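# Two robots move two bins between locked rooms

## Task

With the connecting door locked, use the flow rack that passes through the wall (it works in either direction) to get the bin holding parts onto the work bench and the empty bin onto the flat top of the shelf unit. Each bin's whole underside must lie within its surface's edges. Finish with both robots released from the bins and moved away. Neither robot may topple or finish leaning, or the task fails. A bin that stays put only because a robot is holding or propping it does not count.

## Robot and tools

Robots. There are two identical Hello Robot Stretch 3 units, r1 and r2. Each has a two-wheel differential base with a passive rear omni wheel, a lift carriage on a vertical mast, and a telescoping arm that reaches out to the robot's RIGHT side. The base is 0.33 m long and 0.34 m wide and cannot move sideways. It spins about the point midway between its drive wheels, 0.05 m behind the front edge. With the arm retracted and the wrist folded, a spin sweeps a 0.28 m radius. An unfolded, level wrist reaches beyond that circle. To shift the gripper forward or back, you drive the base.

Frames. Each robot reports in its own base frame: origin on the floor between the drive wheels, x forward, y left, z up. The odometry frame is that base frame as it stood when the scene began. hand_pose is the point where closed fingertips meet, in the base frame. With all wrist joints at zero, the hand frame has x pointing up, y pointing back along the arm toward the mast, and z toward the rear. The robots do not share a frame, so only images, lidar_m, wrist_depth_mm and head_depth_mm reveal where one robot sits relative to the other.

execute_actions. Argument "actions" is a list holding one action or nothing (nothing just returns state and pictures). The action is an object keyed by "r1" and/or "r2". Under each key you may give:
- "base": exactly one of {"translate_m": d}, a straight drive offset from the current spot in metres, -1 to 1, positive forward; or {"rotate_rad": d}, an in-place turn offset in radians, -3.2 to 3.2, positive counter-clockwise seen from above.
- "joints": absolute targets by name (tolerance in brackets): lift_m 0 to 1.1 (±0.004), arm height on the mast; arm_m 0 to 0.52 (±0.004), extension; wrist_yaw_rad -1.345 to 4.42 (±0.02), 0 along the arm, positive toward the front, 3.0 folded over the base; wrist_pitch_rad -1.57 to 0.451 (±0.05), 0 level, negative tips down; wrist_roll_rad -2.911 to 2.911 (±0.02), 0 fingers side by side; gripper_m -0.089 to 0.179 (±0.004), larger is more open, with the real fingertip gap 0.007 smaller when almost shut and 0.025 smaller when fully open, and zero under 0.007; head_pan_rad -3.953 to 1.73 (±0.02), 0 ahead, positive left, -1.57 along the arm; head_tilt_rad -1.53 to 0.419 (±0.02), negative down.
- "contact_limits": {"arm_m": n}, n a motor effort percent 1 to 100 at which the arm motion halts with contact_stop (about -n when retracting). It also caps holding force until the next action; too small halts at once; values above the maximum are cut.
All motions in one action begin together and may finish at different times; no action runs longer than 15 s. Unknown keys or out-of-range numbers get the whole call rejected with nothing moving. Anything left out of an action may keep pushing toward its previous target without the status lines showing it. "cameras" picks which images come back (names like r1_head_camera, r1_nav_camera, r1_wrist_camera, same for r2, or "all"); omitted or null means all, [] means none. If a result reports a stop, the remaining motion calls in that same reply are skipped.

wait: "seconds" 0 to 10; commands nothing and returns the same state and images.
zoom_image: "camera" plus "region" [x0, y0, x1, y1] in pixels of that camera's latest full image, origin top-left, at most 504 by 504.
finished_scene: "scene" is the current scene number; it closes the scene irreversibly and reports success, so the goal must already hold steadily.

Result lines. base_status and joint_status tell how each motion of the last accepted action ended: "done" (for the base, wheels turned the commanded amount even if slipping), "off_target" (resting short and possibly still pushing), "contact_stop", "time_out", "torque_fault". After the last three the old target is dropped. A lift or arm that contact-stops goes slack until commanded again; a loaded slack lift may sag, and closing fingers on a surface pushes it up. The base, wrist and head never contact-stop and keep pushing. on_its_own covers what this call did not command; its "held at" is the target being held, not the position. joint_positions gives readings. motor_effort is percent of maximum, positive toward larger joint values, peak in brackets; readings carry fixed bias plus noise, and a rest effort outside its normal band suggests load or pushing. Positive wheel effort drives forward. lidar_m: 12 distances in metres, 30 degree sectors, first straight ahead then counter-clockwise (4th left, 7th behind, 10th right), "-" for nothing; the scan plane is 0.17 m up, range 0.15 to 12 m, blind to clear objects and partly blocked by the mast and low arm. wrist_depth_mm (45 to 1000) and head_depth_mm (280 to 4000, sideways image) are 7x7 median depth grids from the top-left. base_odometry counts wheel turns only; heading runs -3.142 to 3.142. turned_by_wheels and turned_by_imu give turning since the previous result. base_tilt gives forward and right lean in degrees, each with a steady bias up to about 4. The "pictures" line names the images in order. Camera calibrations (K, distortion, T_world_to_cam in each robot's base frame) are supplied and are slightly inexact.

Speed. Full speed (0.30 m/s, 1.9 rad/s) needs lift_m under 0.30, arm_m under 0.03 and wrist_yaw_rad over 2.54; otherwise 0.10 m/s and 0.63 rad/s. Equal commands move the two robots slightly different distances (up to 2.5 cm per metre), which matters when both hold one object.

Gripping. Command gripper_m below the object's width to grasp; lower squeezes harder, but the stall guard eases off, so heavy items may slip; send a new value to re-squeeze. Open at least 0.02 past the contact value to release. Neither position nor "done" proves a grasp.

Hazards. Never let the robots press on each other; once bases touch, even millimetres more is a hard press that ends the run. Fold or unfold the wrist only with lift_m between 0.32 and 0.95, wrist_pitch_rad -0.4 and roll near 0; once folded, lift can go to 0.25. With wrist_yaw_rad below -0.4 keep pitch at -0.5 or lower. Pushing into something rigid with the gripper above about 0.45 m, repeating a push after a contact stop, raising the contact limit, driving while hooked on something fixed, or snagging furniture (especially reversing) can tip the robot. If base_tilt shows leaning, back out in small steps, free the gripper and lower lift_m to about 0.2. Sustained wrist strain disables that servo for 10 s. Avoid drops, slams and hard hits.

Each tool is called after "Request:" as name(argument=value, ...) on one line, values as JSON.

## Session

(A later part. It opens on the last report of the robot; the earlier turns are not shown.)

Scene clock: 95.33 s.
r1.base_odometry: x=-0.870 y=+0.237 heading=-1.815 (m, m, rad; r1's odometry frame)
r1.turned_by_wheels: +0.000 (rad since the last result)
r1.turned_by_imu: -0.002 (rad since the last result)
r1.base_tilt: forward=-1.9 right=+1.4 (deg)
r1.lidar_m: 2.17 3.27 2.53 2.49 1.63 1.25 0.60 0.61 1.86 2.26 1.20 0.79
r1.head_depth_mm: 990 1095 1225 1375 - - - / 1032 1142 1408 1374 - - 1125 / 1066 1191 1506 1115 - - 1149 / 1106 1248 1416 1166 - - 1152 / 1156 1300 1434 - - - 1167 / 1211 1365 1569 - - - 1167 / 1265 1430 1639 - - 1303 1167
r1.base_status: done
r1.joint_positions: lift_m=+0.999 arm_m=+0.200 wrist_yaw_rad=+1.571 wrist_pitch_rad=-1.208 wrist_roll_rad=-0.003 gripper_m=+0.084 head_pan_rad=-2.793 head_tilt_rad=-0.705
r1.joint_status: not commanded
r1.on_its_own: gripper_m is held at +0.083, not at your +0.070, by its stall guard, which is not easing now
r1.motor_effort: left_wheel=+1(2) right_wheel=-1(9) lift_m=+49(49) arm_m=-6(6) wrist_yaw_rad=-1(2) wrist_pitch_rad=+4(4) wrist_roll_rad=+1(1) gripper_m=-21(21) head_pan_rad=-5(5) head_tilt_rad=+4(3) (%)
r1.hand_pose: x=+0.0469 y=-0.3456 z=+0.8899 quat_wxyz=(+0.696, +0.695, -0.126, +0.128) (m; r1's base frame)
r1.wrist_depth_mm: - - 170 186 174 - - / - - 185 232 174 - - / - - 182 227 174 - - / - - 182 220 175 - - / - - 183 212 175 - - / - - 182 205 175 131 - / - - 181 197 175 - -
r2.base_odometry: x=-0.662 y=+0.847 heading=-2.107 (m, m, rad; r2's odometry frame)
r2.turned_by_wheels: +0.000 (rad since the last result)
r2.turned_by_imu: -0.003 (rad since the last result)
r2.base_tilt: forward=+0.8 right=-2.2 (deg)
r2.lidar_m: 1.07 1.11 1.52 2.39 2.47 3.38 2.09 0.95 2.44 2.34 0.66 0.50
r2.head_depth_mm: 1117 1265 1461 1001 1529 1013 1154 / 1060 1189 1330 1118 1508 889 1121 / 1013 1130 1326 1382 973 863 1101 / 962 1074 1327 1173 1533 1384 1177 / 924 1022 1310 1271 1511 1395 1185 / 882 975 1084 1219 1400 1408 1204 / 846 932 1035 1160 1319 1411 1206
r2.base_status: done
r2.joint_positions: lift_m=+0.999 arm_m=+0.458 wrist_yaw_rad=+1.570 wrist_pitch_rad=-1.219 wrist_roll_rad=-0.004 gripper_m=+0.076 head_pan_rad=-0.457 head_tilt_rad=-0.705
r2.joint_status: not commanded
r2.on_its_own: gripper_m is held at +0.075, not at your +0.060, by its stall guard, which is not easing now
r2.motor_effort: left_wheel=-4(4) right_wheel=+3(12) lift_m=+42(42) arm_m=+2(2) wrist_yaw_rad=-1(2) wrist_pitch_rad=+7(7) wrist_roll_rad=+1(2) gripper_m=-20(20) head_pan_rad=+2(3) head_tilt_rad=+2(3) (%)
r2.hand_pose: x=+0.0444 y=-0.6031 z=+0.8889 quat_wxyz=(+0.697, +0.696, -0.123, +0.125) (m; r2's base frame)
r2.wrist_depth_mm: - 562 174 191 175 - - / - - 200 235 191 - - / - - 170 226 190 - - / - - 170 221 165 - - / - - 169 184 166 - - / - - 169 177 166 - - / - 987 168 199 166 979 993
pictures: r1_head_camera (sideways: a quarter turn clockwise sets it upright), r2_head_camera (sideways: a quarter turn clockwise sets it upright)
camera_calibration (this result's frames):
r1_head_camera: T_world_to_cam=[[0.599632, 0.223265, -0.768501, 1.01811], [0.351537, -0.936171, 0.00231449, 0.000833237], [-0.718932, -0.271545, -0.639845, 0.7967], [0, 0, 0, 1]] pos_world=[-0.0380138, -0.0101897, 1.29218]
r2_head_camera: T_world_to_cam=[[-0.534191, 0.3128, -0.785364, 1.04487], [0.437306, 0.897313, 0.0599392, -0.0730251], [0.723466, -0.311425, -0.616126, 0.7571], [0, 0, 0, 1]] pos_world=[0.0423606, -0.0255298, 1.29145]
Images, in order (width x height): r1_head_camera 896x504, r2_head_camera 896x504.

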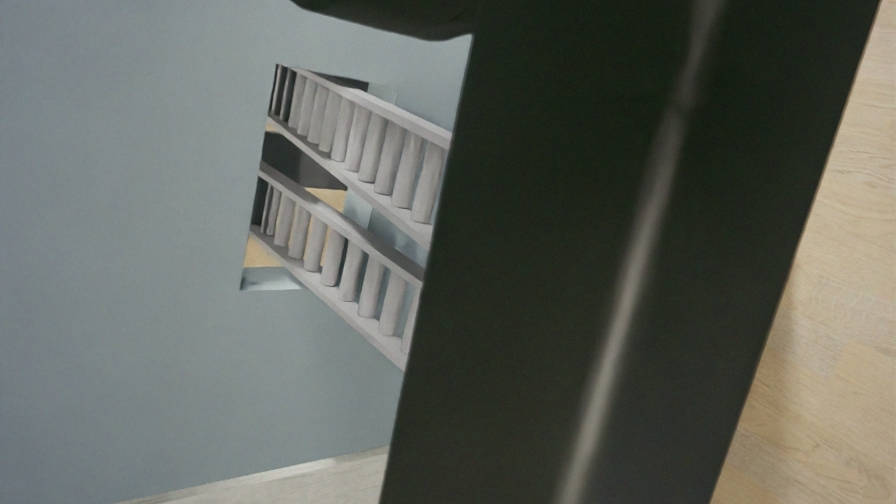

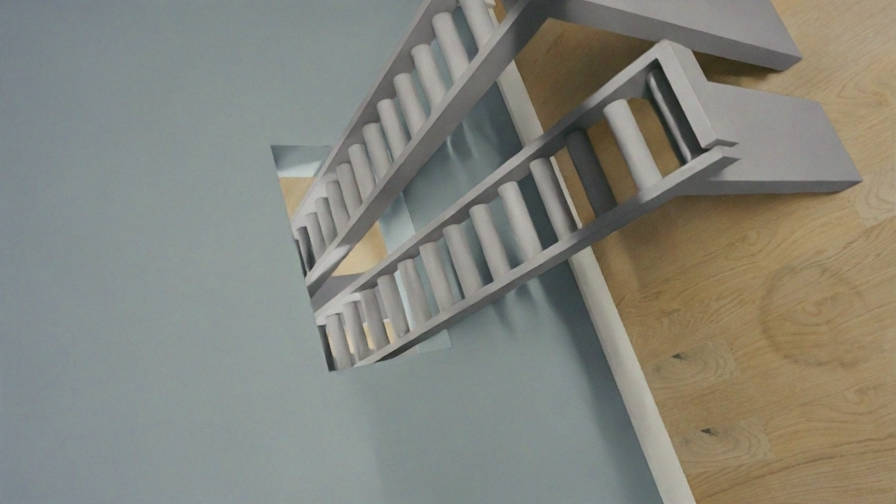

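Request:
execute_actions(actions=[{"r1":{"base":{"rotate_rad":-0.47}},"r2":{"base":{"rotate_rad":0.015}}}], cameras=[])

Request:
execute_actions(actions=[{"r1":{"base":{"translate_m":-0.31},"joints":{"head_pan_rad":-2.2,"head_tilt_rad":-1.1}},"r2":{"base":{"translate_m":0.31},"joints":{"head_pan_rad":-1.2,"head_tilt_rad":-0.9}}}], cameras=[])

Request:
execute_actions(actions=[{"r1":{"base":{"rotate_rad":0.395}},"r2":{"base":{"translate_m":0.1}}}])

Scene clock: 101.73 s.
r1.base_odometry: x=-0.870 y=+0.237 heading=-2.285 (m, m, rad; r1's odometry frame)
r1.turned_by_wheels: -0.470 (rad since the last result)
r1.turned_by_imu: -0.479 (rad since the last result)
r1.base_tilt: forward=-1.9 right=+1.5 (deg)
r1.lidar_m: 0.79 3.04 3.14 2.51 2.50 1.56 1.24 0.59 0.62 1.98 2.27 1.20
r1.head_depth_mm: 1052 1178 1333 1527 - - - / 1039 1167 1335 1488 - - 1125 / 1032 1157 1329 1467 - - 1133 / 1026 1155 1313 1443 - - 1141 / 1022 1141 1295 - - - 1172 / 1017 1123 1391 - - - 1147 / 1009 1117 1427 - - 1059 1145
r1.base_status: done
r1.joint_positions: lift_m=+0.999 arm_m=+0.200 wrist_yaw_rad=+1.571 wrist_pitch_rad=-1.209 wrist_roll_rad=-0.003 gripper_m=+0.084 head_pan_rad=-2.793 head_tilt_rad=-0.705
r1.joint_status: not commanded
r1.on_its_own: gripper_m is held at +0.083, not at your +0.070, by its stall guard, which is not easing now
r1.motor_effort: left_wheel=+2(5) right_wheel=-4(9) lift_m=+49(49) arm_m=-6(6) wrist_yaw_rad=-1(2) wrist_pitch_rad=+4(4) wrist_roll_rad=+1(1) gripper_m=-20(20) head_pan_rad=-5(5) head_tilt_rad=+3(3) (%)
r1.hand_pose: x=+0.0468 y=-0.3456 z=+0.8898 quat_wxyz=(+0.696, +0.695, -0.126, +0.128) (m; r1's base frame)
r1.wrist_depth_mm: - - 169 186 175 - - / - - 185 235 174 - - / - - 184 228 175 - - / - - 183 220 176 - - / - - 183 213 175 - - / - - 183 205 175 131 - / - - 183 197 175 - -
r2.base_odometry: x=-0.662 y=+0.847 heading=-2.093 (m, m, rad; r2's odometry frame)
r2.turned_by_wheels: +0.015 (rad since the last result)
r2.turned_by_imu: +0.014 (rad since the last result)
r2.base_tilt: forward=+0.7 right=-2.3 (deg)
r2.lidar_m: 1.07 1.11 1.54 2.38 2.49 3.34 1.52 0.95 2.43 2.34 0.66 0.50
r2.head_depth_mm: 1097 1246 1436 1023 1545 1024 1149 / 1048 1184 1302 1141 1561 885 1111 / 1001 1121 1327 1410 971 888 1114 / 956 1069 1418 1179 1538 1387 1172 / 914 1016 1279 1281 1494 1394 1191 / 882 974 1083 1220 1406 1412 1194 / 844 930 1034 1157 1318 1416 1201
r2.base_status: done
r2.joint_positions: lift_m=+0.999 arm_m=+0.458 wrist_yaw_rad=+1.570 wrist_pitch_rad=-1.218 wrist_roll_rad=-0.004 gripper_m=+0.076 head_pan_rad=-0.457 head_tilt_rad=-0.705
r2.joint_status: not commanded
r2.on_its_own: gripper_m is held at +0.075, not at your +0.060, by its stall guard, which is not easing now
r2.motor_effort: left_wheel=-4(12) right_wheel=+4(14) lift_m=+43(42) arm_m=+2(2) wrist_yaw_rad=+0(1) wrist_pitch_rad=+7(8) wrist_roll_rad=+1(1) gripper_m=-20(19) head_pan_rad=+3(3) head_tilt_rad=+2(2) (%)
r2.hand_pose: x=+0.0444 y=-0.6031 z=+0.8889 quat_wxyz=(+0.697, +0.696, -0.123, +0.125) (m; r2's base frame)
r2.wrist_depth_mm: - 554 175 190 175 - - / - - 200 234 191 - - / - - 170 226 191 - - / - - 169 221 165 - - / - - 169 183 165 - - / - - 168 177 166 - - / - 969 168 199 166 999 994
pictures: none
No camera images: the call's "cameras" was empty. Leave "cameras" out to get every camera's image.

Scene clock: 105.80 s.
r1.base_odometry: x=-0.667 y=+0.472 heading=-2.284 (m, m, rad; r1's odometry frame)
r1.turned_by_wheels: +0.000 (rad since the last result)
r1.turned_by_imu: -0.001 (rad since the last result)
r1.base_tilt: forward=-1.9 right=+1.4 (deg)
r1.lidar_m: 1.10 3.35 3.00 2.39 2.38 1.20 0.95 0.94 0.39 0.48 2.39 1.47
r1.head_depth_mm: - - - 1415 1318 1190 1084 / - - - 1457 1306 1204 1074 / - - 1478 1458 1306 1214 - / - - 1503 1454 1307 1215 - / - 902 806 828 1233 1205 1067 / - 989 763 769 1270 1183 1085 / 1283 998 497 445 1300 1184 1081
r1.base_status: done
r1.joint_positions: lift_m=+0.999 arm_m=+0.200 wrist_yaw_rad=+1.571 wrist_pitch_rad=-1.209 wrist_roll_rad=-0.003 gripper_m=+0.084 head_pan_rad=-2.207 head_tilt_rad=-1.086
r1.joint_status: all done
r1.on_its_own: gripper_m is held at +0.083, not at your +0.070, by its stall guard, which is not easing now
r1.motor_effort: left_wheel=+2(3) right_wheel=-3(10) lift_m=+49(48) arm_m=-5(5) wrist_yaw_rad=-2(1) wrist_pitch_rad=+4(4) wrist_roll_rad=+1(2) gripper_m=-21(20) head_pan_rad=+3(45) head_tilt_rad=-5(24) (%)
r1.hand_pose: x=+0.0468 y=-0.3456 z=+0.8898 quat_wxyz=(+0.696, +0.695, -0.126, +0.128) (m; r1's base frame)
r1.wrist_depth_mm: - - 171 186 174 - - / - - 182 234 174 - - / - - 185 229 175 - - / - - 182 222 176 - - / - - 182 213 175 - - / - - 183 204 175 132 445 / - - 184 197 176 427 501
r2.base_odometry: x=-0.817 y=+0.578 heading=-2.093 (m, m, rad; r2's odometry frame)
r2.turned_by_wheels: +0.000 (rad since the last result)
r2.turned_by_imu: -0.001 (rad since the last result)
r2.base_tilt: forward=+0.7 right=-2.2 (deg)
r2.lidar_m: 0.76 0.79 1.10 2.38 2.47 3.42 1.81 1.23 2.43 0.52 0.28 0.79
r2.head_depth_mm: 1978 2294 635 1619 1423 1224 1084 / 2091 2335 644 837 1363 1242 1098 / 2030 2320 657 831 886 733 1085 / 1567 1754 1865 1599 1384 780 1094 / 1270 1414 1499 1616 834 1223 1117 / 1106 1190 1234 1341 850 1258 1131 / 955 1024 1062 962 860 1269 1136
r2.base_status: done
r2.joint_positions: lift_m=+0.999 arm_m=+0.458 wrist_yaw_rad=+1.570 wrist_pitch_rad=-1.218 wrist_roll_rad=-0.004 gripper_m=+0.076 head_pan_rad=-1.193 head_tilt_rad=-0.889
r2.joint_status: all done
r2.on_its_own: gripper_m is held at +0.075, not at your +0.060, by its stall guard, which is not easing now
r2.motor_effort: left_wheel=-4(4) right_wheel=+4(11) lift_m=+42(43) arm_m=+1(2) wrist_yaw_rad=+0(0) wrist_pitch_rad=+7(7) wrist_roll_rad=+1(1) gripper_m=-20(20) head_pan_rad=-3(35) head_tilt_rad=-6(23) (%)
r2.hand_pose: x=+0.0444 y=-0.6031 z=+0.8889 quat_wxyz=(+0.697, +0.696, -0.123, +0.125) (m; r2's base frame)
r2.wrist_depth_mm: - 535 175 190 176 - - / - 528 200 234 192 - - / - 515 170 226 191 - - / - 513 169 220 165 - - / - 480 169 183 165 - - / - - 168 178 165 - - / - 979 167 199 167 - 985
pictures: none
No camera images: the call's "cameras" was empty. Leave "cameras" out to get every camera's image.

Scene clock: 107.77 s.
r1.base_odometry: x=-0.667 y=+0.472 heading=-1.890 (m, m, rad; r1's odometry frame)
r1.turned_by_wheels: +0.395 (rad since the last result)
r1.turned_by_imu: +0.401 (rad since the last result)
r1.base_tilt: forward=-2.0 right=+1.5 (deg)
r1.lidar_m: 2.47 3.37 2.46 2.37 1.34 0.98 0.94 0.39 0.41 2.38 1.47 1.10
r1.head_depth_mm: - - - 1418 1308 1188 1088 / - - - 1435 1314 1200 1072 / - - 1561 805 1289 1225 - / - - 759 862 1256 1224 - / - 1774 903 1267 1309 1196 1068 / - 1855 900 1385 1303 1183 1082 / 2137 1870 496 445 1295 1186 1084
r1.base_status: done
r1.joint_positions: lift_m=+0.999 arm_m=+0.200 wrist_yaw_rad=+1.571 wrist_pitch_rad=-1.209 wrist_roll_rad=-0.003 gripper_m=+0.084 head_pan_rad=-2.207 head_tilt_rad=-1.087
r1.joint_status: not commanded
r1.on_its_own: gripper_m is held at +0.083, not at your +0.070, by its stall guard, which is not easing now
r1.motor_effort: left_wheel=-2(6) right_wheel=+3(9) lift_m=+48(49) arm_m=-5(5) wrist_yaw_rad=-1(2) wrist_pitch_rad=+4(4) wrist_roll_rad=+1(1) gripper_m=-20(20) head_pan_rad=+4(3) head_tilt_rad=-5(5) (%)
r1.hand_pose: x=+0.0468 y=-0.3456 z=+0.8898 quat_wxyz=(+0.696, +0.695, -0.126, +0.128) (m; r1's base frame)
r1.wrist_depth_mm: - - 169 186 174 - - / - - 184 233 174 - - / - - 184 228 174 - - / - - 183 219 176 - - / - - 182 210 174 - - / - - 183 205 175 131 - / - - 182 197 176 - -
r2.base_odometry: x=-0.867 y=+0.491 heading=-2.093 (m, m, rad; r2's odometry frame)
r2.turned_by_wheels: +0.000 (rad since the last result)
r2.turned_by_imu: -0.001 (rad since the last result)
r2.base_tilt: forward=+0.6 right=-2.1 (deg)
r2.lidar_m: 0.66 0.69 0.95 2.37 2.47 3.42 1.90 1.33 2.44 0.25 0.92 0.68
r2.head_depth_mm: 1988 2292 633 769 1390 1165 1088 / 2089 2354 643 815 908 726 1079 / 1746 1978 658 856 1445 738 1068 / 1346 1516 1625 1582 1387 1186 1108 / 1122 1248 1321 1438 831 1228 1120 / 955 1032 1051 1146 844 1262 1126 / 826 885 1039 948 844 1208 1142
r2.base_status: done
r2.joint_positions: lift_m=+0.999 arm_m=+0.458 wrist_yaw_rad=+1.570 wrist_pitch_rad=-1.219 wrist_roll_rad=-0.004 gripper_m=+0.076 head_pan_rad=-1.193 head_tilt_rad=-0.889
r2.joint_status: not commanded
r2.on_its_own: gripper_m is held at +0.075, not at your +0.060, by its stall guard, which is not easing now
r2.motor_effort: left_wheel=-4(5) right_wheel=+4(13) lift_m=+43(43) arm_m=+2(2) wrist_yaw_rad=-1(0) wrist_pitch_rad=+7(7) wrist_roll_rad=+1(1) gripper_m=-19(20) head_pan_rad=-2(4) head_tilt_rad=-6(6) (%)
r2.hand_pose: x=+0.0444 y=-0.6031 z=+0.8889 quat_wxyz=(+0.697, +0.696, -0.123, +0.125) (m; r2's base frame)
r2.wrist_depth_mm: 951 514 174 191 175 936 887 / - 511 200 234 191 - - / - 511 170 226 190 - - / - 510 169 221 165 - - / - 493 169 183 166 - - / - - 168 177 166 - - / - 706 169 200 166 983 989
pictures: r1_head_camera (sideways: a quarter turn clockwise sets it upright), r1_nav_camera (sideways: a quarter turn counterclockwise sets it upright), r1_wrist_camera, r2_head_camera (sideways: a quarter turn clockwise sets it upright), r2_nav_camera (sideways: a quarter turn counterclockwise sets it upright), r2_wrist_camera
camera_calibration (this result's frames):
r1_head_camera: T_world_to_cam=[[0.518929, 0.710949, -0.474621, 0.635694], [0.809626, -0.586915, 0.00604989, -0.00682208], [-0.274261, -0.387404, -0.88017, 1.10648], [0, 0, 0, 1]] pos_world=[-0.0208916, -0.0272934, 1.27565]
r1_nav_camera: T_world_to_cam=[[-0.498161, -0.701189, 0.510069, -0.622075], [-0.809429, 0.586989, 0.0163986, 0.039128], [-0.310903, -0.404695, -0.859977, 1.08481], [0, 0, 0, 1]] pos_world=[0.0590474, -0.0201443, 1.24957]
r1_wrist_camera: T_world_to_cam=[[-0.0502963, -0.998629, 0.014472, -0.358245], [-0.974302, 0.0458753, -0.220523, 0.29408], [0.219557, -0.0251916, -0.975274, 1.00838], [0, 0, 0, 1]] pos_world=[0.0471072, -0.345842, 1.05349]
r2_head_camera: T_world_to_cam=[[-0.235141, 0.714252, -0.659206, 0.878634], [0.930527, 0.361342, 0.0595924, -0.0755678], [0.280763, -0.599397, -0.749597, 0.933402], [0, 0, 0, 1]] pos_world=[0.0148566, -0.0407822, 1.28338]
r2_nav_camera: T_world_to_cam=[[0.285967, -0.741606, 0.606831, -0.750016], [-0.937749, -0.346844, 0.0180342, 0.0369156], [0.197101, -0.574213, -0.794626, 0.991043], [0, 0, 0, 1]] pos_world=[0.0537614, 0.025657, 1.24198]
r2_wrist_camera: T_world_to_cam=[[0.0024457, -0.999922, -0.0122574, -0.590536], [-0.981485, -0.0000526333, -0.19154, 0.248067], [0.191524, 0.0124989, -0.981408, 1.03682], [0, 0, 0, 1]] pos_world=[0.046342, -0.603436, 1.05782]
Images, in order (width x height): r1_head_camera 896x504, r1_nav_camera 672x504, r1_wrist_camera 644x364, r2_head_camera 896x504, r2_nav_camera 672x504, r2_wrist_camera 644x364.

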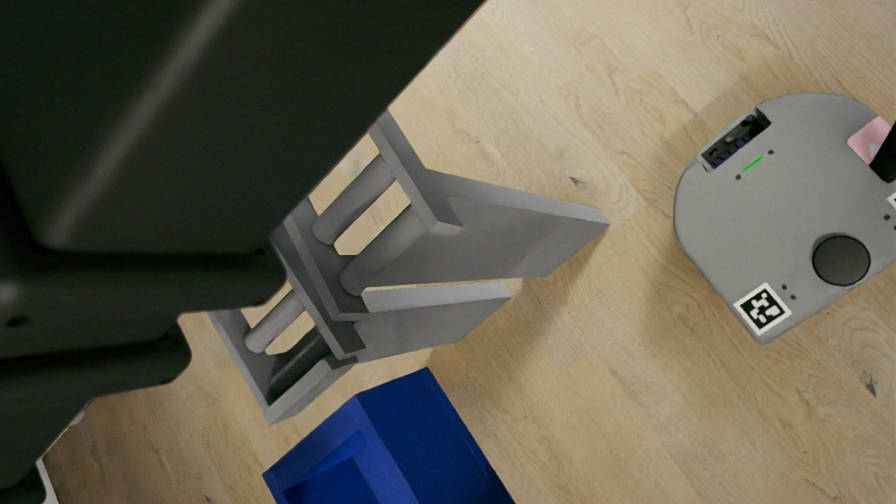

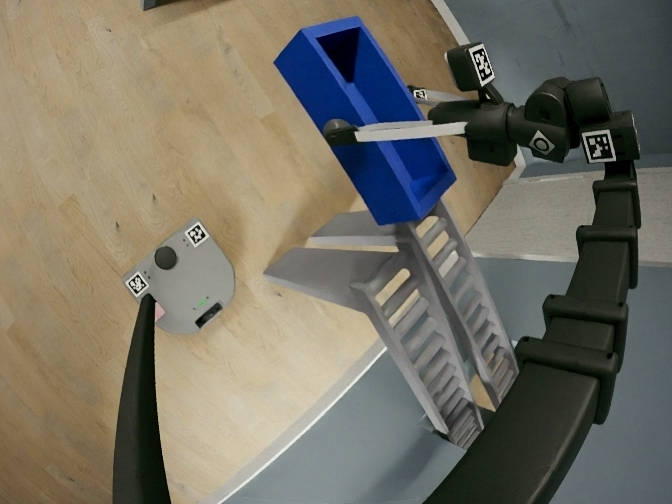

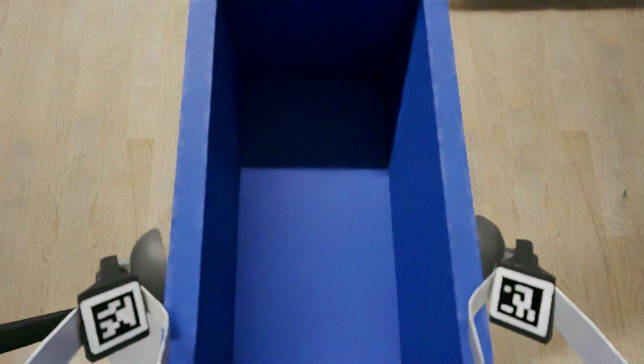

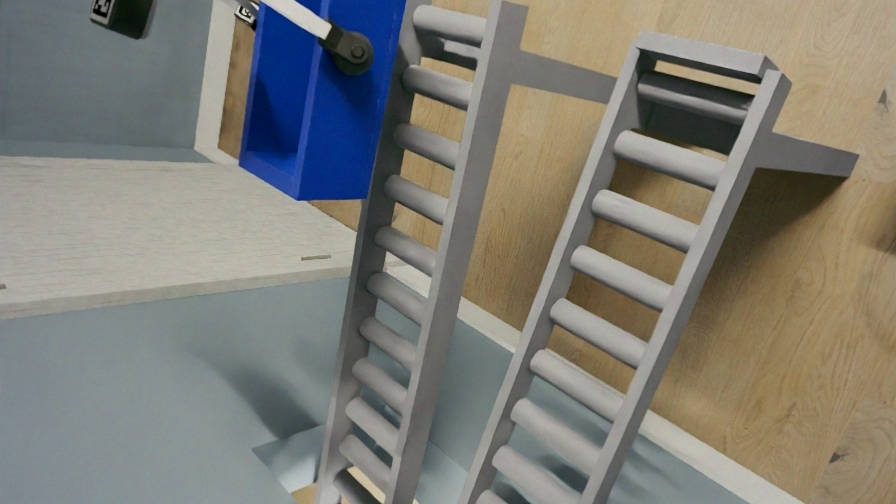

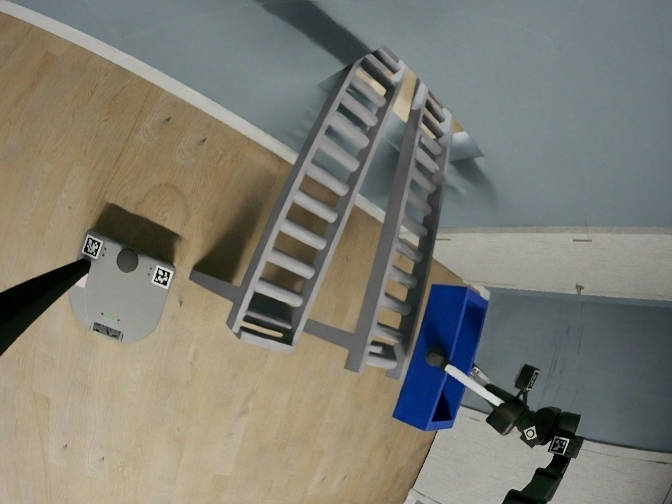

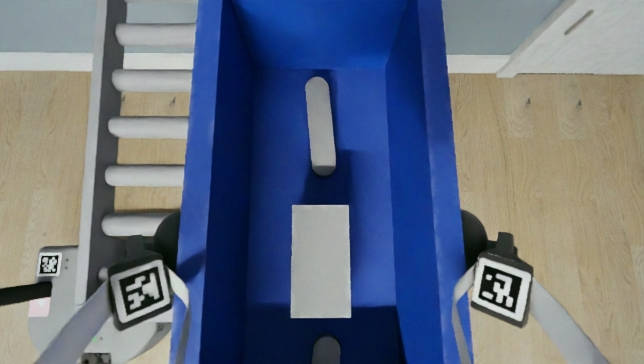

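Request:
execute_actions(actions=[{"r1":{"base":{"translate_m":-0.46},"joints":{"lift_m":0.93,"arm_m":0.185,"wrist_pitch_rad":-1.13,"head_pan_rad":-1.4}},"r2":{"base":{"translate_m":0.09},"joints":{"lift_m":0.91,"arm_m":0.435,"wrist_pitch_rad":-1.27,"head_pan_rad":-1.4}}}], cameras=["r1_head_camera","r2_head_camera","r1_wrist_camera","r2_wrist_camera"])

Scene clock: 116.97 s.
r1.base_odometry: x=-0.523 y=+0.909 heading=-1.890 (m, m, rad; r1's odometry frame)
r1.turned_by_wheels: +0.000 (rad since the last result)
r1.turned_by_imu: -0.002 (rad since the last result)
r1.base_tilt: forward=-2.0 right=+1.5 (deg)
r1.lidar_m: 2.92 3.33 2.45 1.90 0.69 0.50 0.48 0.50 0.69 0.54 0.29 1.53
r1.head_depth_mm: - 1757 872 719 676 1188 1085 / - - 552 504 1252 1190 - / 2164 1915 - 537 1252 1203 - / 2127 1947 563 581 1272 1200 - / 2172 1865 590 553 833 1182 1089 / 2181 1879 584 536 1265 1189 1082 / 2184 1857 1638 1401 1303 1179 1076
r1.base_status: done
r1.joint_positions: lift_m=+0.931 arm_m=+0.185 wrist_yaw_rad=+1.571 wrist_pitch_rad=-1.144 wrist_roll_rad=-0.003 gripper_m=+0.084 head_pan_rad=-1.407 head_tilt_rad=-1.087
r1.joint_status: all done
r1.on_its_own: gripper_m is held at +0.083, not at your +0.070, by its stall guard, which is not easing now
r1.motor_effort: left_wheel=-3(7) right_wheel=+4(6) lift_m=+16(46) arm_m=-5(1) wrist_yaw_rad=-2(2) wrist_pitch_rad=+7(6) wrist_roll_rad=+1(1) gripper_m=-20(20) head_pan_rad=+3(51) head_tilt_rad=-4(5) (%)
r1.hand_pose: x=+0.0627 y=-0.3306 z=+0.8260 quat_wxyz=(+0.692, +0.691, -0.148, +0.150) (m; r1's base frame)
r1.wrist_depth_mm: - - 170 185 175 - - / - - 184 235 175 - - / - - 183 229 174 436 439 / - - 183 220 174 424 432 / - - 182 211 174 397 402 / 995 - 182 205 174 132 389 / 935 - 182 197 176 337 964
r2.base_odometry: x=-0.912 y=+0.413 heading=-2.093 (m, m, rad; r2's odometry frame)
r2.turned_by_wheels: +0.000 (rad since the last result)
r2.turned_by_imu: -0.002 (rad since the last result)
r2.base_tilt: forward=+0.7 right=-2.2 (deg)
r2.lidar_m: 0.57 0.59 0.82 2.35 2.47 3.41 1.99 1.42 0.26 0.26 0.80 0.59
r2.head_depth_mm: 1914 - 1977 700 1409 696 1071 / 2004 2318 744 721 861 721 1060 / 2088 2361 2084 726 1446 739 1102 / 2080 2325 2105 729 1455 736 1111 / 1499 1603 1640 886 1420 1207 1117 / 1147 1226 1273 926 823 1229 1124 / 958 1000 1015 960 811 1113 1118
r2.base_status: done
r2.joint_positions: lift_m=+0.911 arm_m=+0.435 wrist_yaw_rad=+1.570 wrist_pitch_rad=-1.285 wrist_roll_rad=-0.004 gripper_m=+0.076 head_pan_rad=-1.393 head_tilt_rad=-0.889
r2.joint_status: all done
r2.on_its_own: gripper_m is held at +0.075, not at your +0.060, by its stall guard, which is not easing now
r2.motor_effort: left_wheel=-4(6) right_wheel=+4(12) lift_m=+15(40) arm_m=-3(11) wrist_yaw_rad=+0(0) wrist_pitch_rad=+6(8) wrist_roll_rad=+2(2) gripper_m=-20(20) head_pan_rad=-2(20) head_tilt_rad=-6(5) (%)
r2.hand_pose: x=+0.0278 y=-0.5806 z=+0.7967 quat_wxyz=(+0.700, +0.699, -0.100, +0.102) (m; r2's base frame)
r2.wrist_depth_mm: 401 412 175 191 174 872 859 / 421 - 201 232 191 - - / 400 396 170 227 164 993 998 / 402 960 169 220 165 990 968 / 386 395 170 183 166 960 978 / 381 - 168 178 165 - 929 / 375 387 168 202 166 929 920
pictures: r1_head_camera (sideways: a quarter turn clockwise sets it upright), r1_wrist_camera, r2_head_camera (sideways: a quarter turn clockwise sets it upright), r2_wrist_camera
camera_calibration (this result's frames):
r1_head_camera: T_world_to_cam=[[-0.14844, 0.867622, -0.47455, 0.639672], [0.985105, 0.17185, 0.0060506, -0.00789343], [0.0868008, -0.466583, -0.880208, 1.10433], [0, 0, 0, 1]] pos_world=[0.0068723, -0.0383761, 1.27564]
r1_wrist_camera: T_world_to_cam=[[-0.0510755, -0.998632, 0.0111827, -0.338779], [-0.957989, 0.0458263, -0.283121, 0.34551], [0.282221, -0.0251735, -0.959019, 0.925714], [0, 0, 0, 1]] pos_world=[0.0524349, -0.330846, 0.989387]
r2_head_camera: T_world_to_cam=[[-0.0886023, 0.746799, -0.659121, 0.877629], [0.983759, 0.169311, 0.0595915, -0.0758914], [0.156099, -0.643136, -0.749672, 0.93426], [0, 0, 0, 1]] pos_world=[0.00658144, -0.0417068, 1.28338]
r2_wrist_camera: T_world_to_cam=[[0.00157562, -0.999921, -0.0124397, -0.568969], [-0.991999, 0.0000074968, -0.126249, 0.162433], [0.12624, 0.0125391, -0.991921, 0.959434], [0, 0, 0, 1]] pos_world=[0.0409116, -0.580956, 0.965112]
Images, in order (width x height): r1_head_camera 896x504, r1_wrist_camera 644x364, r2_head_camera 896x504, r2_wrist_camera 644x364.

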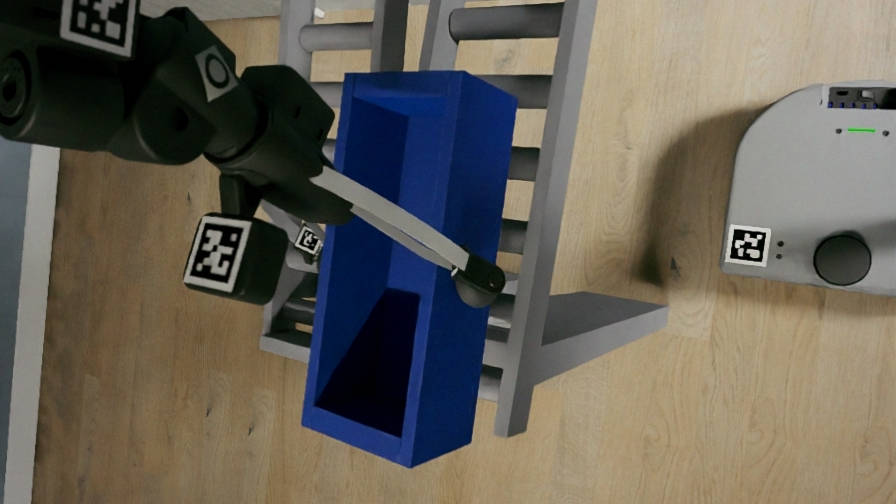

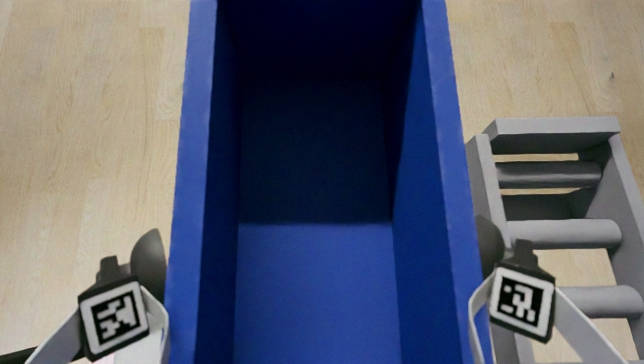

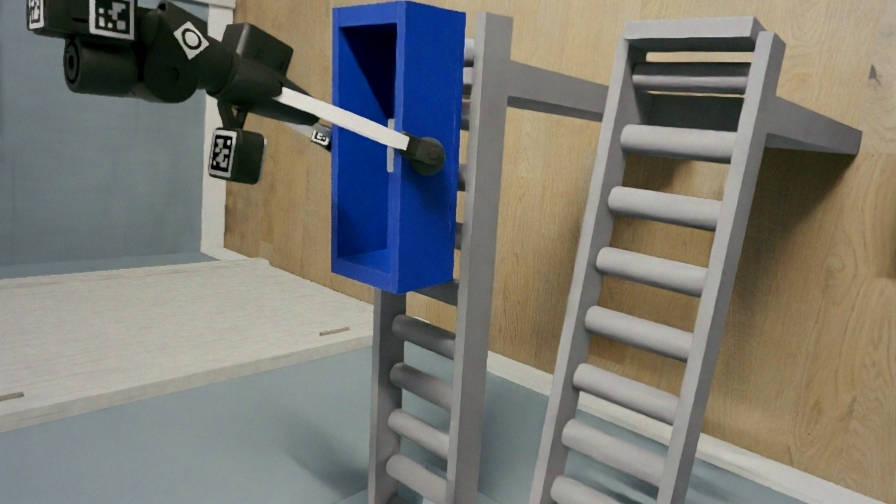

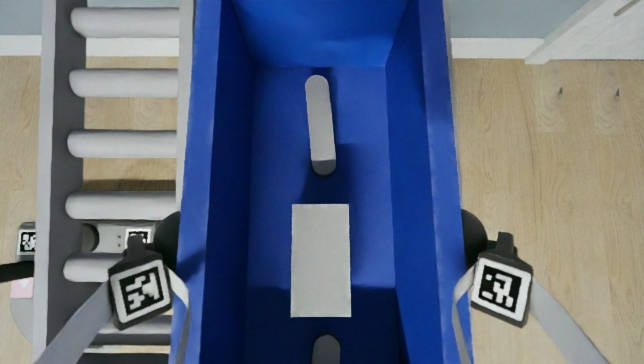

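Request:
execute_actions(actions=[{"r1":{"base":{"translate_m":-0.04},"joints":{"lift_m":0.885,"arm_m":0.203}},"r2":{"joints":{"lift_m":0.885,"arm_m":0.455}}}], cameras=["r1_head_camera","r2_head_camera","r1_wrist_camera","r2_wrist_camera"])

Scene clock: 121.60 s.
r1.base_odometry: x=-0.510 y=+0.947 heading=-1.890 (m, m, rad; r1's odometry frame)
r1.turned_by_wheels: +0.000 (rad since the last result)
r1.turned_by_imu: -0.001 (rad since the last result)
r1.base_tilt: forward=-1.9 right=+1.5 (deg)
r1.lidar_m: 2.96 3.33 2.46 1.74 0.63 0.46 0.44 0.46 0.63 0.61 0.31 1.57
r1.head_depth_mm: - 1623 850 715 1251 1187 1086 / 2132 - 832 567 1250 1194 - / 2139 1882 - 584 1271 1207 - / 2138 1927 606 626 1266 1210 - / 2153 1873 880 594 991 1178 1085 / 2199 1870 875 583 906 1179 1083 / 2188 1866 1636 1448 1284 1180 1079
r1.base_status: done
r1.joint_positions: lift_m=+0.886 arm_m=+0.203 wrist_yaw_rad=+1.571 wrist_pitch_rad=-1.144 wrist_roll_rad=-0.003 gripper_m=+0.084 head_pan_rad=-1.407 head_tilt_rad=-1.087
r1.joint_status: all done
r1.on_its_own: gripper_m is held at +0.083, not at your +0.070, by its stall guard, which is not easing now
r1.motor_effort: left_wheel=-3(5) right_wheel=+3(5) lift_m=+16(16) arm_m=+6(3) wrist_yaw_rad=-1(1) wrist_pitch_rad=+6(7) wrist_roll_rad=+1(1) gripper_m=-20(21) head_pan_rad=+4(4) head_tilt_rad=-5(3) (%)
r1.hand_pose: x=+0.0627 y=-0.3478 z=+0.7810 quat_wxyz=(+0.692, +0.691, -0.148, +0.150) (m; r1's base frame)
r1.wrist_depth_mm: - - 169 186 174 - - / - - 184 234 175 392 382 / - - 184 228 175 396 393 / 988 993 184 219 175 367 365 / 966 985 182 212 174 358 - / 953 - 183 202 174 131 919 / 895 - 181 196 177 295 320
r2.base_odometry: x=-0.912 y=+0.413 heading=-2.093 (m, m, rad; r2's odometry frame)
r2.turned_by_wheels: +0.000 (rad since the last result)
r2.turned_by_imu: -0.001 (rad since the last result)
r2.base_tilt: forward=+0.6 right=-2.2 (deg)
r2.lidar_m: 0.57 0.60 0.82 2.35 2.47 3.40 2.00 1.41 0.26 0.26 0.80 0.59
r2.head_depth_mm: 1929 - 1995 710 1418 697 1069 / 2030 2328 2002 724 857 723 1056 / 2056 2389 2091 750 1448 740 1104 / 2067 2329 2122 761 1447 736 1108 / 1513 1597 1664 888 1420 1205 1116 / 1145 1228 1274 921 821 1227 1125 / 960 998 1022 962 810 1114 1116
r2.base_status: not commanded
r2.joint_positions: lift_m=+0.886 arm_m=+0.455 wrist_yaw_rad=+1.570 wrist_pitch_rad=-1.285 wrist_roll_rad=-0.004 gripper_m=+0.076 head_pan_rad=-1.393 head_tilt_rad=-0.889
r2.joint_status: all done
r2.on_its_own: gripper_m is held at +0.075, not at your +0.060, by its stall guard, which is not easing now
r2.motor_effort: left_wheel=-3(4) right_wheel=+4(4) lift_m=+14(13) arm_m=+4(3) wrist_yaw_rad=+0(0) wrist_pitch_rad=+6(6) wrist_roll_rad=+1(1) gripper_m=-20(19) head_pan_rad=-3(4) head_tilt_rad=-5(5) (%)
r2.hand_pose: x=+0.0278 y=-0.5999 z=+0.7717 quat_wxyz=(+0.700, +0.699, -0.100, +0.102) (m; r2's base frame)
r2.wrist_depth_mm: 372 372 174 191 175 858 821 / 367 368 199 232 191 986 - / 366 367 170 227 165 998 975 / 369 370 169 217 165 961 953 / 371 367 169 183 166 935 938 / 363 - 169 178 166 - 901 / 361 362 168 201 165 893 882
pictures: r1_head_camera (sideways: a quarter turn clockwise sets it upright), r1_wrist_camera, r2_head_camera (sideways: a quarter turn clockwise sets it upright), r2_wrist_camera
camera_calibration (this result's frames):
r1_head_camera: T_world_to_cam=[[-0.148501, 0.867612, -0.47455, 0.639673], [0.985093, 0.171918, 0.0060506, -0.00789336], [0.0868334, -0.466577, -0.880208, 1.10433], [0, 0, 0, 1]] pos_world=[0.00687497, -0.038376, 1.27564]
r1_wrist_camera: T_world_to_cam=[[-0.0510849, -0.998632, 0.011174, -0.355487], [-0.957945, 0.0458339, -0.283268, 0.333714], [0.282368, -0.0251748, -0.958976, 0.882085], [0, 0, 0, 1]] pos_world=[0.0524471, -0.34809, 0.944401]
r2_head_camera: T_world_to_cam=[[-0.0886023, 0.7468, -0.65912, 0.877628], [0.983759, 0.169311, 0.0595915, -0.0758914], [0.156099, -0.643136, -0.749673, 0.934261], [0, 0, 0, 1]] pos_world=[0.00658143, -0.0417068, 1.28338]
r2_wrist_camera: T_world_to_cam=[[0.00157579, -0.999921, -0.0124397, -0.58855], [-0.991999, 0.0000073303, -0.126249, 0.159278], [0.12624, 0.0125391, -0.991921, 0.934883], [0, 0, 0, 1]] pos_world=[0.0409116, -0.600228, 0.940116]
Images, in order (width x height): r1_head_camera 896x504, r1_wrist_camera 644x364, r2_head_camera 896x504, r2_wrist_camera 644x364.

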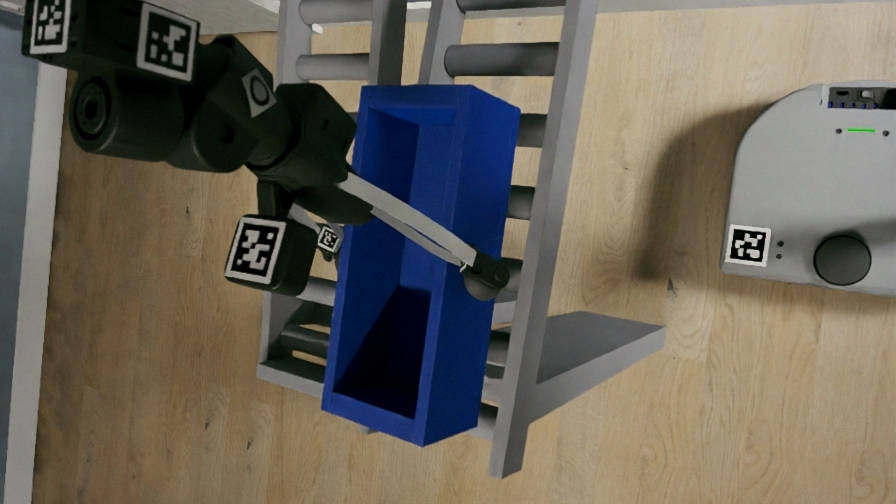

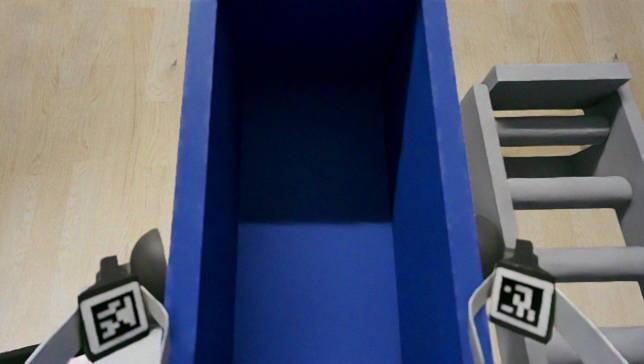

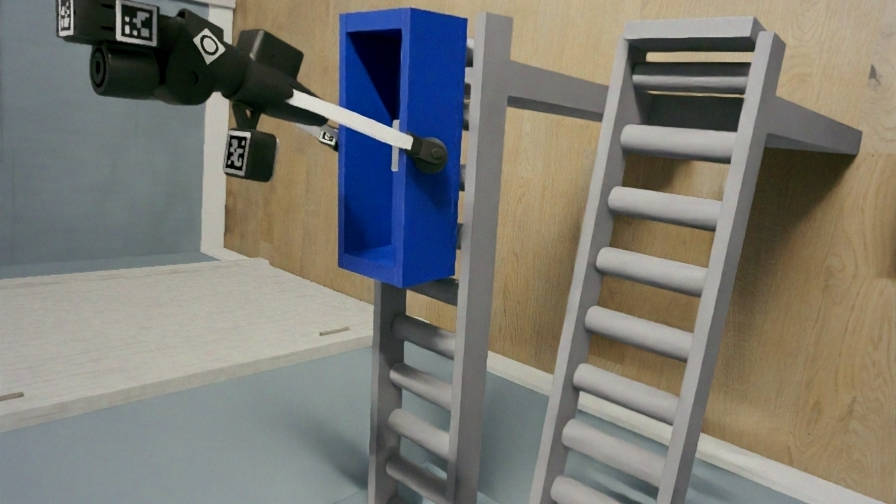

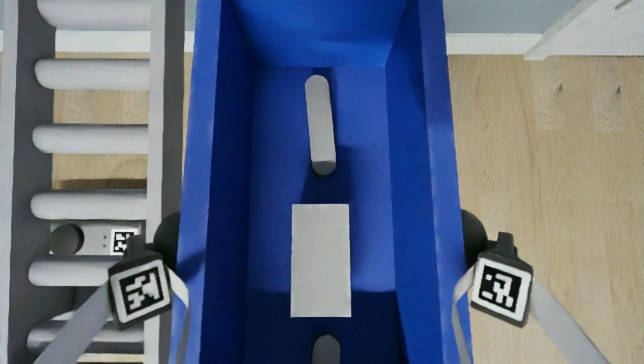

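Request:
execute_actions(actions=[{"r1":{"joints":{"lift_m":0.855}},"r2":{"joints":{"lift_m":0.862}}}], cameras=["r1_head_camera","r2_head_camera","r1_wrist_camera","r2_wrist_camera"])

Scene clock: 124.63 s.
r1.base_odometry: x=-0.510 y=+0.947 heading=-1.890 (m, m, rad; r1's odometry frame)
r1.turned_by_wheels: +0.000 (rad since the last result)
r1.turned_by_imu: -0.001 (rad since the last result)
r1.base_tilt: forward=-1.9 right=+1.5 (deg)
r1.lidar_m: 2.96 3.36 2.46 1.75 0.63 0.46 0.44 0.46 0.63 0.61 0.31 1.57
r1.head_depth_mm: 2063 - 847 712 1264 1187 1089 / 2149 - 835 596 1257 1190 - / 2139 1884 - 616 1256 1205 - / 2156 1885 813 636 1265 1202 - / 2170 1867 895 642 990 1181 1084 / 2193 1874 888 605 910 1176 1079 / 2193 1887 1639 1445 1288 1184 1081
r1.base_status: not commanded
r1.joint_positions: lift_m=+0.856 arm_m=+0.203 wrist_yaw_rad=+1.571 wrist_pitch_rad=-1.144 wrist_roll_rad=-0.003 gripper_m=+0.084 head_pan_rad=-1.407 head_tilt_rad=-1.087
r1.joint_status: all done
r1.on_its_own: gripper_m is held at +0.083, not at your +0.070, by its stall guard, which is not easing now
r1.motor_effort: left_wheel=-1(2) right_wheel=+3(3) lift_m=+15(16) arm_m=+6(5) wrist_yaw_rad=-2(2) wrist_pitch_rad=+7(7) wrist_roll_rad=+1(1) gripper_m=-21(21) head_pan_rad=+4(4) head_tilt_rad=-4(4) (%)
r1.hand_pose: x=+0.0627 y=-0.3478 z=+0.7510 quat_wxyz=(+0.692, +0.691, -0.148, +0.150) (m; r1's base frame)
r1.wrist_depth_mm: - - 169 186 174 - - / - - 183 236 174 368 359 / - - 184 228 175 367 367 / 954 967 183 219 174 331 343 / 931 898 182 211 176 307 968 / 895 - 182 205 176 132 908 / 884 - 182 199 176 280 297
r2.base_odometry: x=-0.912 y=+0.413 heading=-2.093 (m, m, rad; r2's odometry frame)
r2.turned_by_wheels: +0.000 (rad since the last result)
r2.turned_by_imu: -0.001 (rad since the last result)
r2.base_tilt: forward=+0.5 right=-2.2 (deg)
r2.lidar_m: 0.57 0.59 0.82 2.36 2.48 3.42 2.00 1.41 0.26 0.26 0.80 0.59
r2.head_depth_mm: 1995 - 1974 714 1418 695 1072 / 2034 2344 776 732 862 722 1055 / 2081 2414 2038 756 1449 739 1100 / 2062 2329 2106 763 1448 735 1113 / 1497 1595 1654 886 1413 1204 1115 / 1149 1225 1285 927 824 1227 1134 / 955 997 1020 964 809 1117 1115
r2.base_status: not commanded
r2.joint_positions: lift_m=+0.863 arm_m=+0.455 wrist_yaw_rad=+1.570 wrist_pitch_rad=-1.285 wrist_roll_rad=-0.004 gripper_m=+0.076 head_pan_rad=-1.393 head_tilt_rad=-0.889
r2.joint_status: all done
r2.on_its_own: gripper_m is held at +0.075, not at your +0.060, by its stall guard, which is not easing now
r2.motor_effort: left_wheel=-4(4) right_wheel=+3(3) lift_m=+14(13) arm_m=+3(4) wrist_yaw_rad=-1(1) wrist_pitch_rad=+6(6) wrist_roll_rad=+1(2) gripper_m=-20(20) head_pan_rad=-3(2) head_tilt_rad=-5(6) (%)
r2.hand_pose: x=+0.0278 y=-0.5999 z=+0.7487 quat_wxyz=(+0.700, +0.699, -0.100, +0.102) (m; r2's base frame)
r2.wrist_depth_mm: 827 849 175 192 175 871 861 / 354 348 201 232 191 954 953 / 346 343 171 226 165 925 935 / 358 348 170 220 164 932 931 / 350 319 169 183 166 915 905 / 341 - 169 177 166 - 891 / 337 336 168 201 167 884 868
pictures: r1_head_camera (sideways: a quarter turn clockwise sets it upright), r1_wrist_camera, r2_head_camera (sideways: a quarter turn clockwise sets it upright), r2_wrist_camera
camera_calibration (this result's frames):
r1_head_camera: T_world_to_cam=[[-0.148501, 0.867612, -0.47455, 0.639673], [0.985093, 0.171918, 0.0060506, -0.00789336], [0.0868334, -0.466577, -0.880208, 1.10433], [0, 0, 0, 1]] pos_world=[0.00687497, -0.038376, 1.27564]
r1_wrist_camera: T_world_to_cam=[[-0.0510846, -0.998632, 0.0111741, -0.355152], [-0.957945, 0.0458336, -0.283268, 0.325217], [0.282369, -0.0251748, -0.958976, 0.853318], [0, 0, 0, 1]] pos_world=[0.0524472, -0.34809, 0.914403]
r2_head_camera: T_world_to_cam=[[-0.0886025, 0.7468, -0.65912, 0.877628], [0.983759, 0.169311, 0.0595915, -0.0758914], [0.156099, -0.643136, -0.749673, 0.934261], [0, 0, 0, 1]] pos_world=[0.00658145, -0.0417068, 1.28338]
r2_wrist_camera: T_world_to_cam=[[0.00157574, -0.999921, -0.0124398, -0.588837], [-0.991999, 0.0000073788, -0.12625, 0.156374], [0.12624, 0.0125392, -0.991921, 0.912067], [0, 0, 0, 1]] pos_world=[0.0409116, -0.600229, 0.917115]
Images, in order (width x height): r1_head_camera 896x504, r1_wrist_camera 644x364, r2_head_camera 896x504, r2_wrist_camera 644x364.

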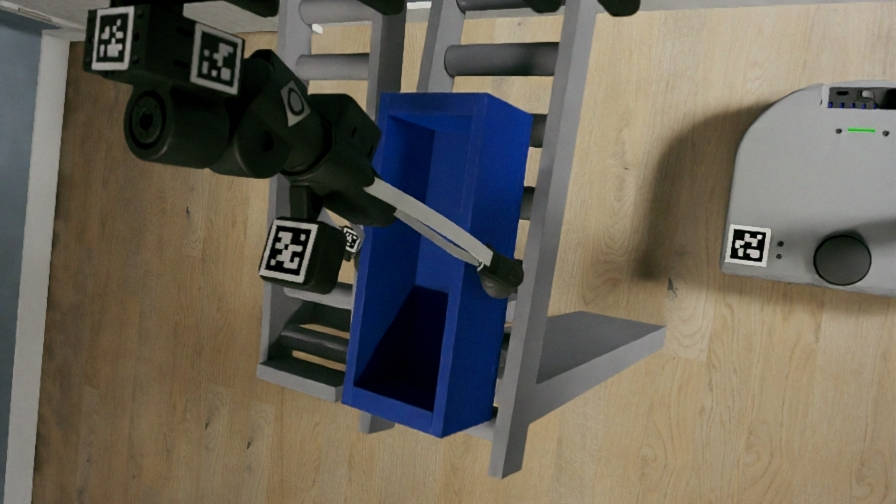

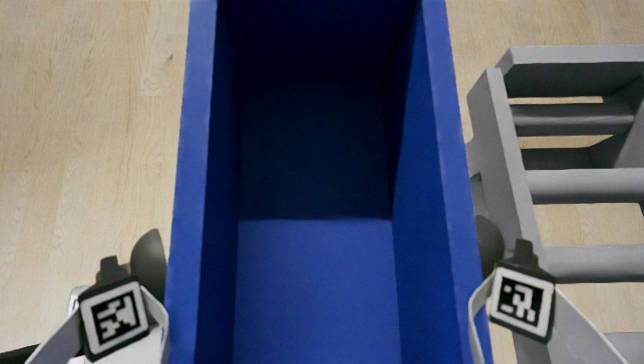

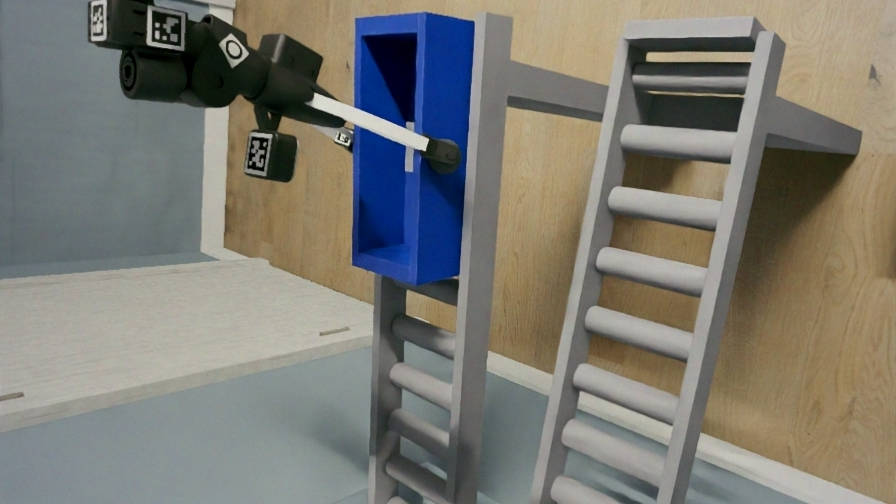

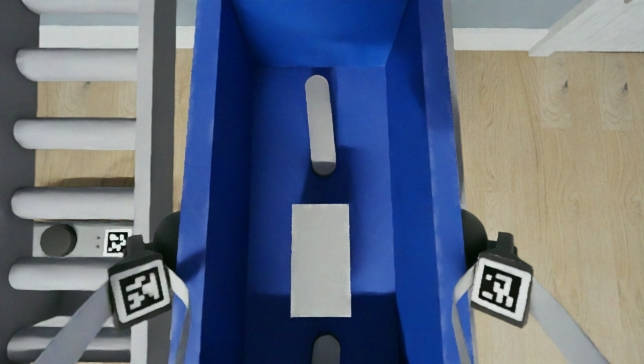

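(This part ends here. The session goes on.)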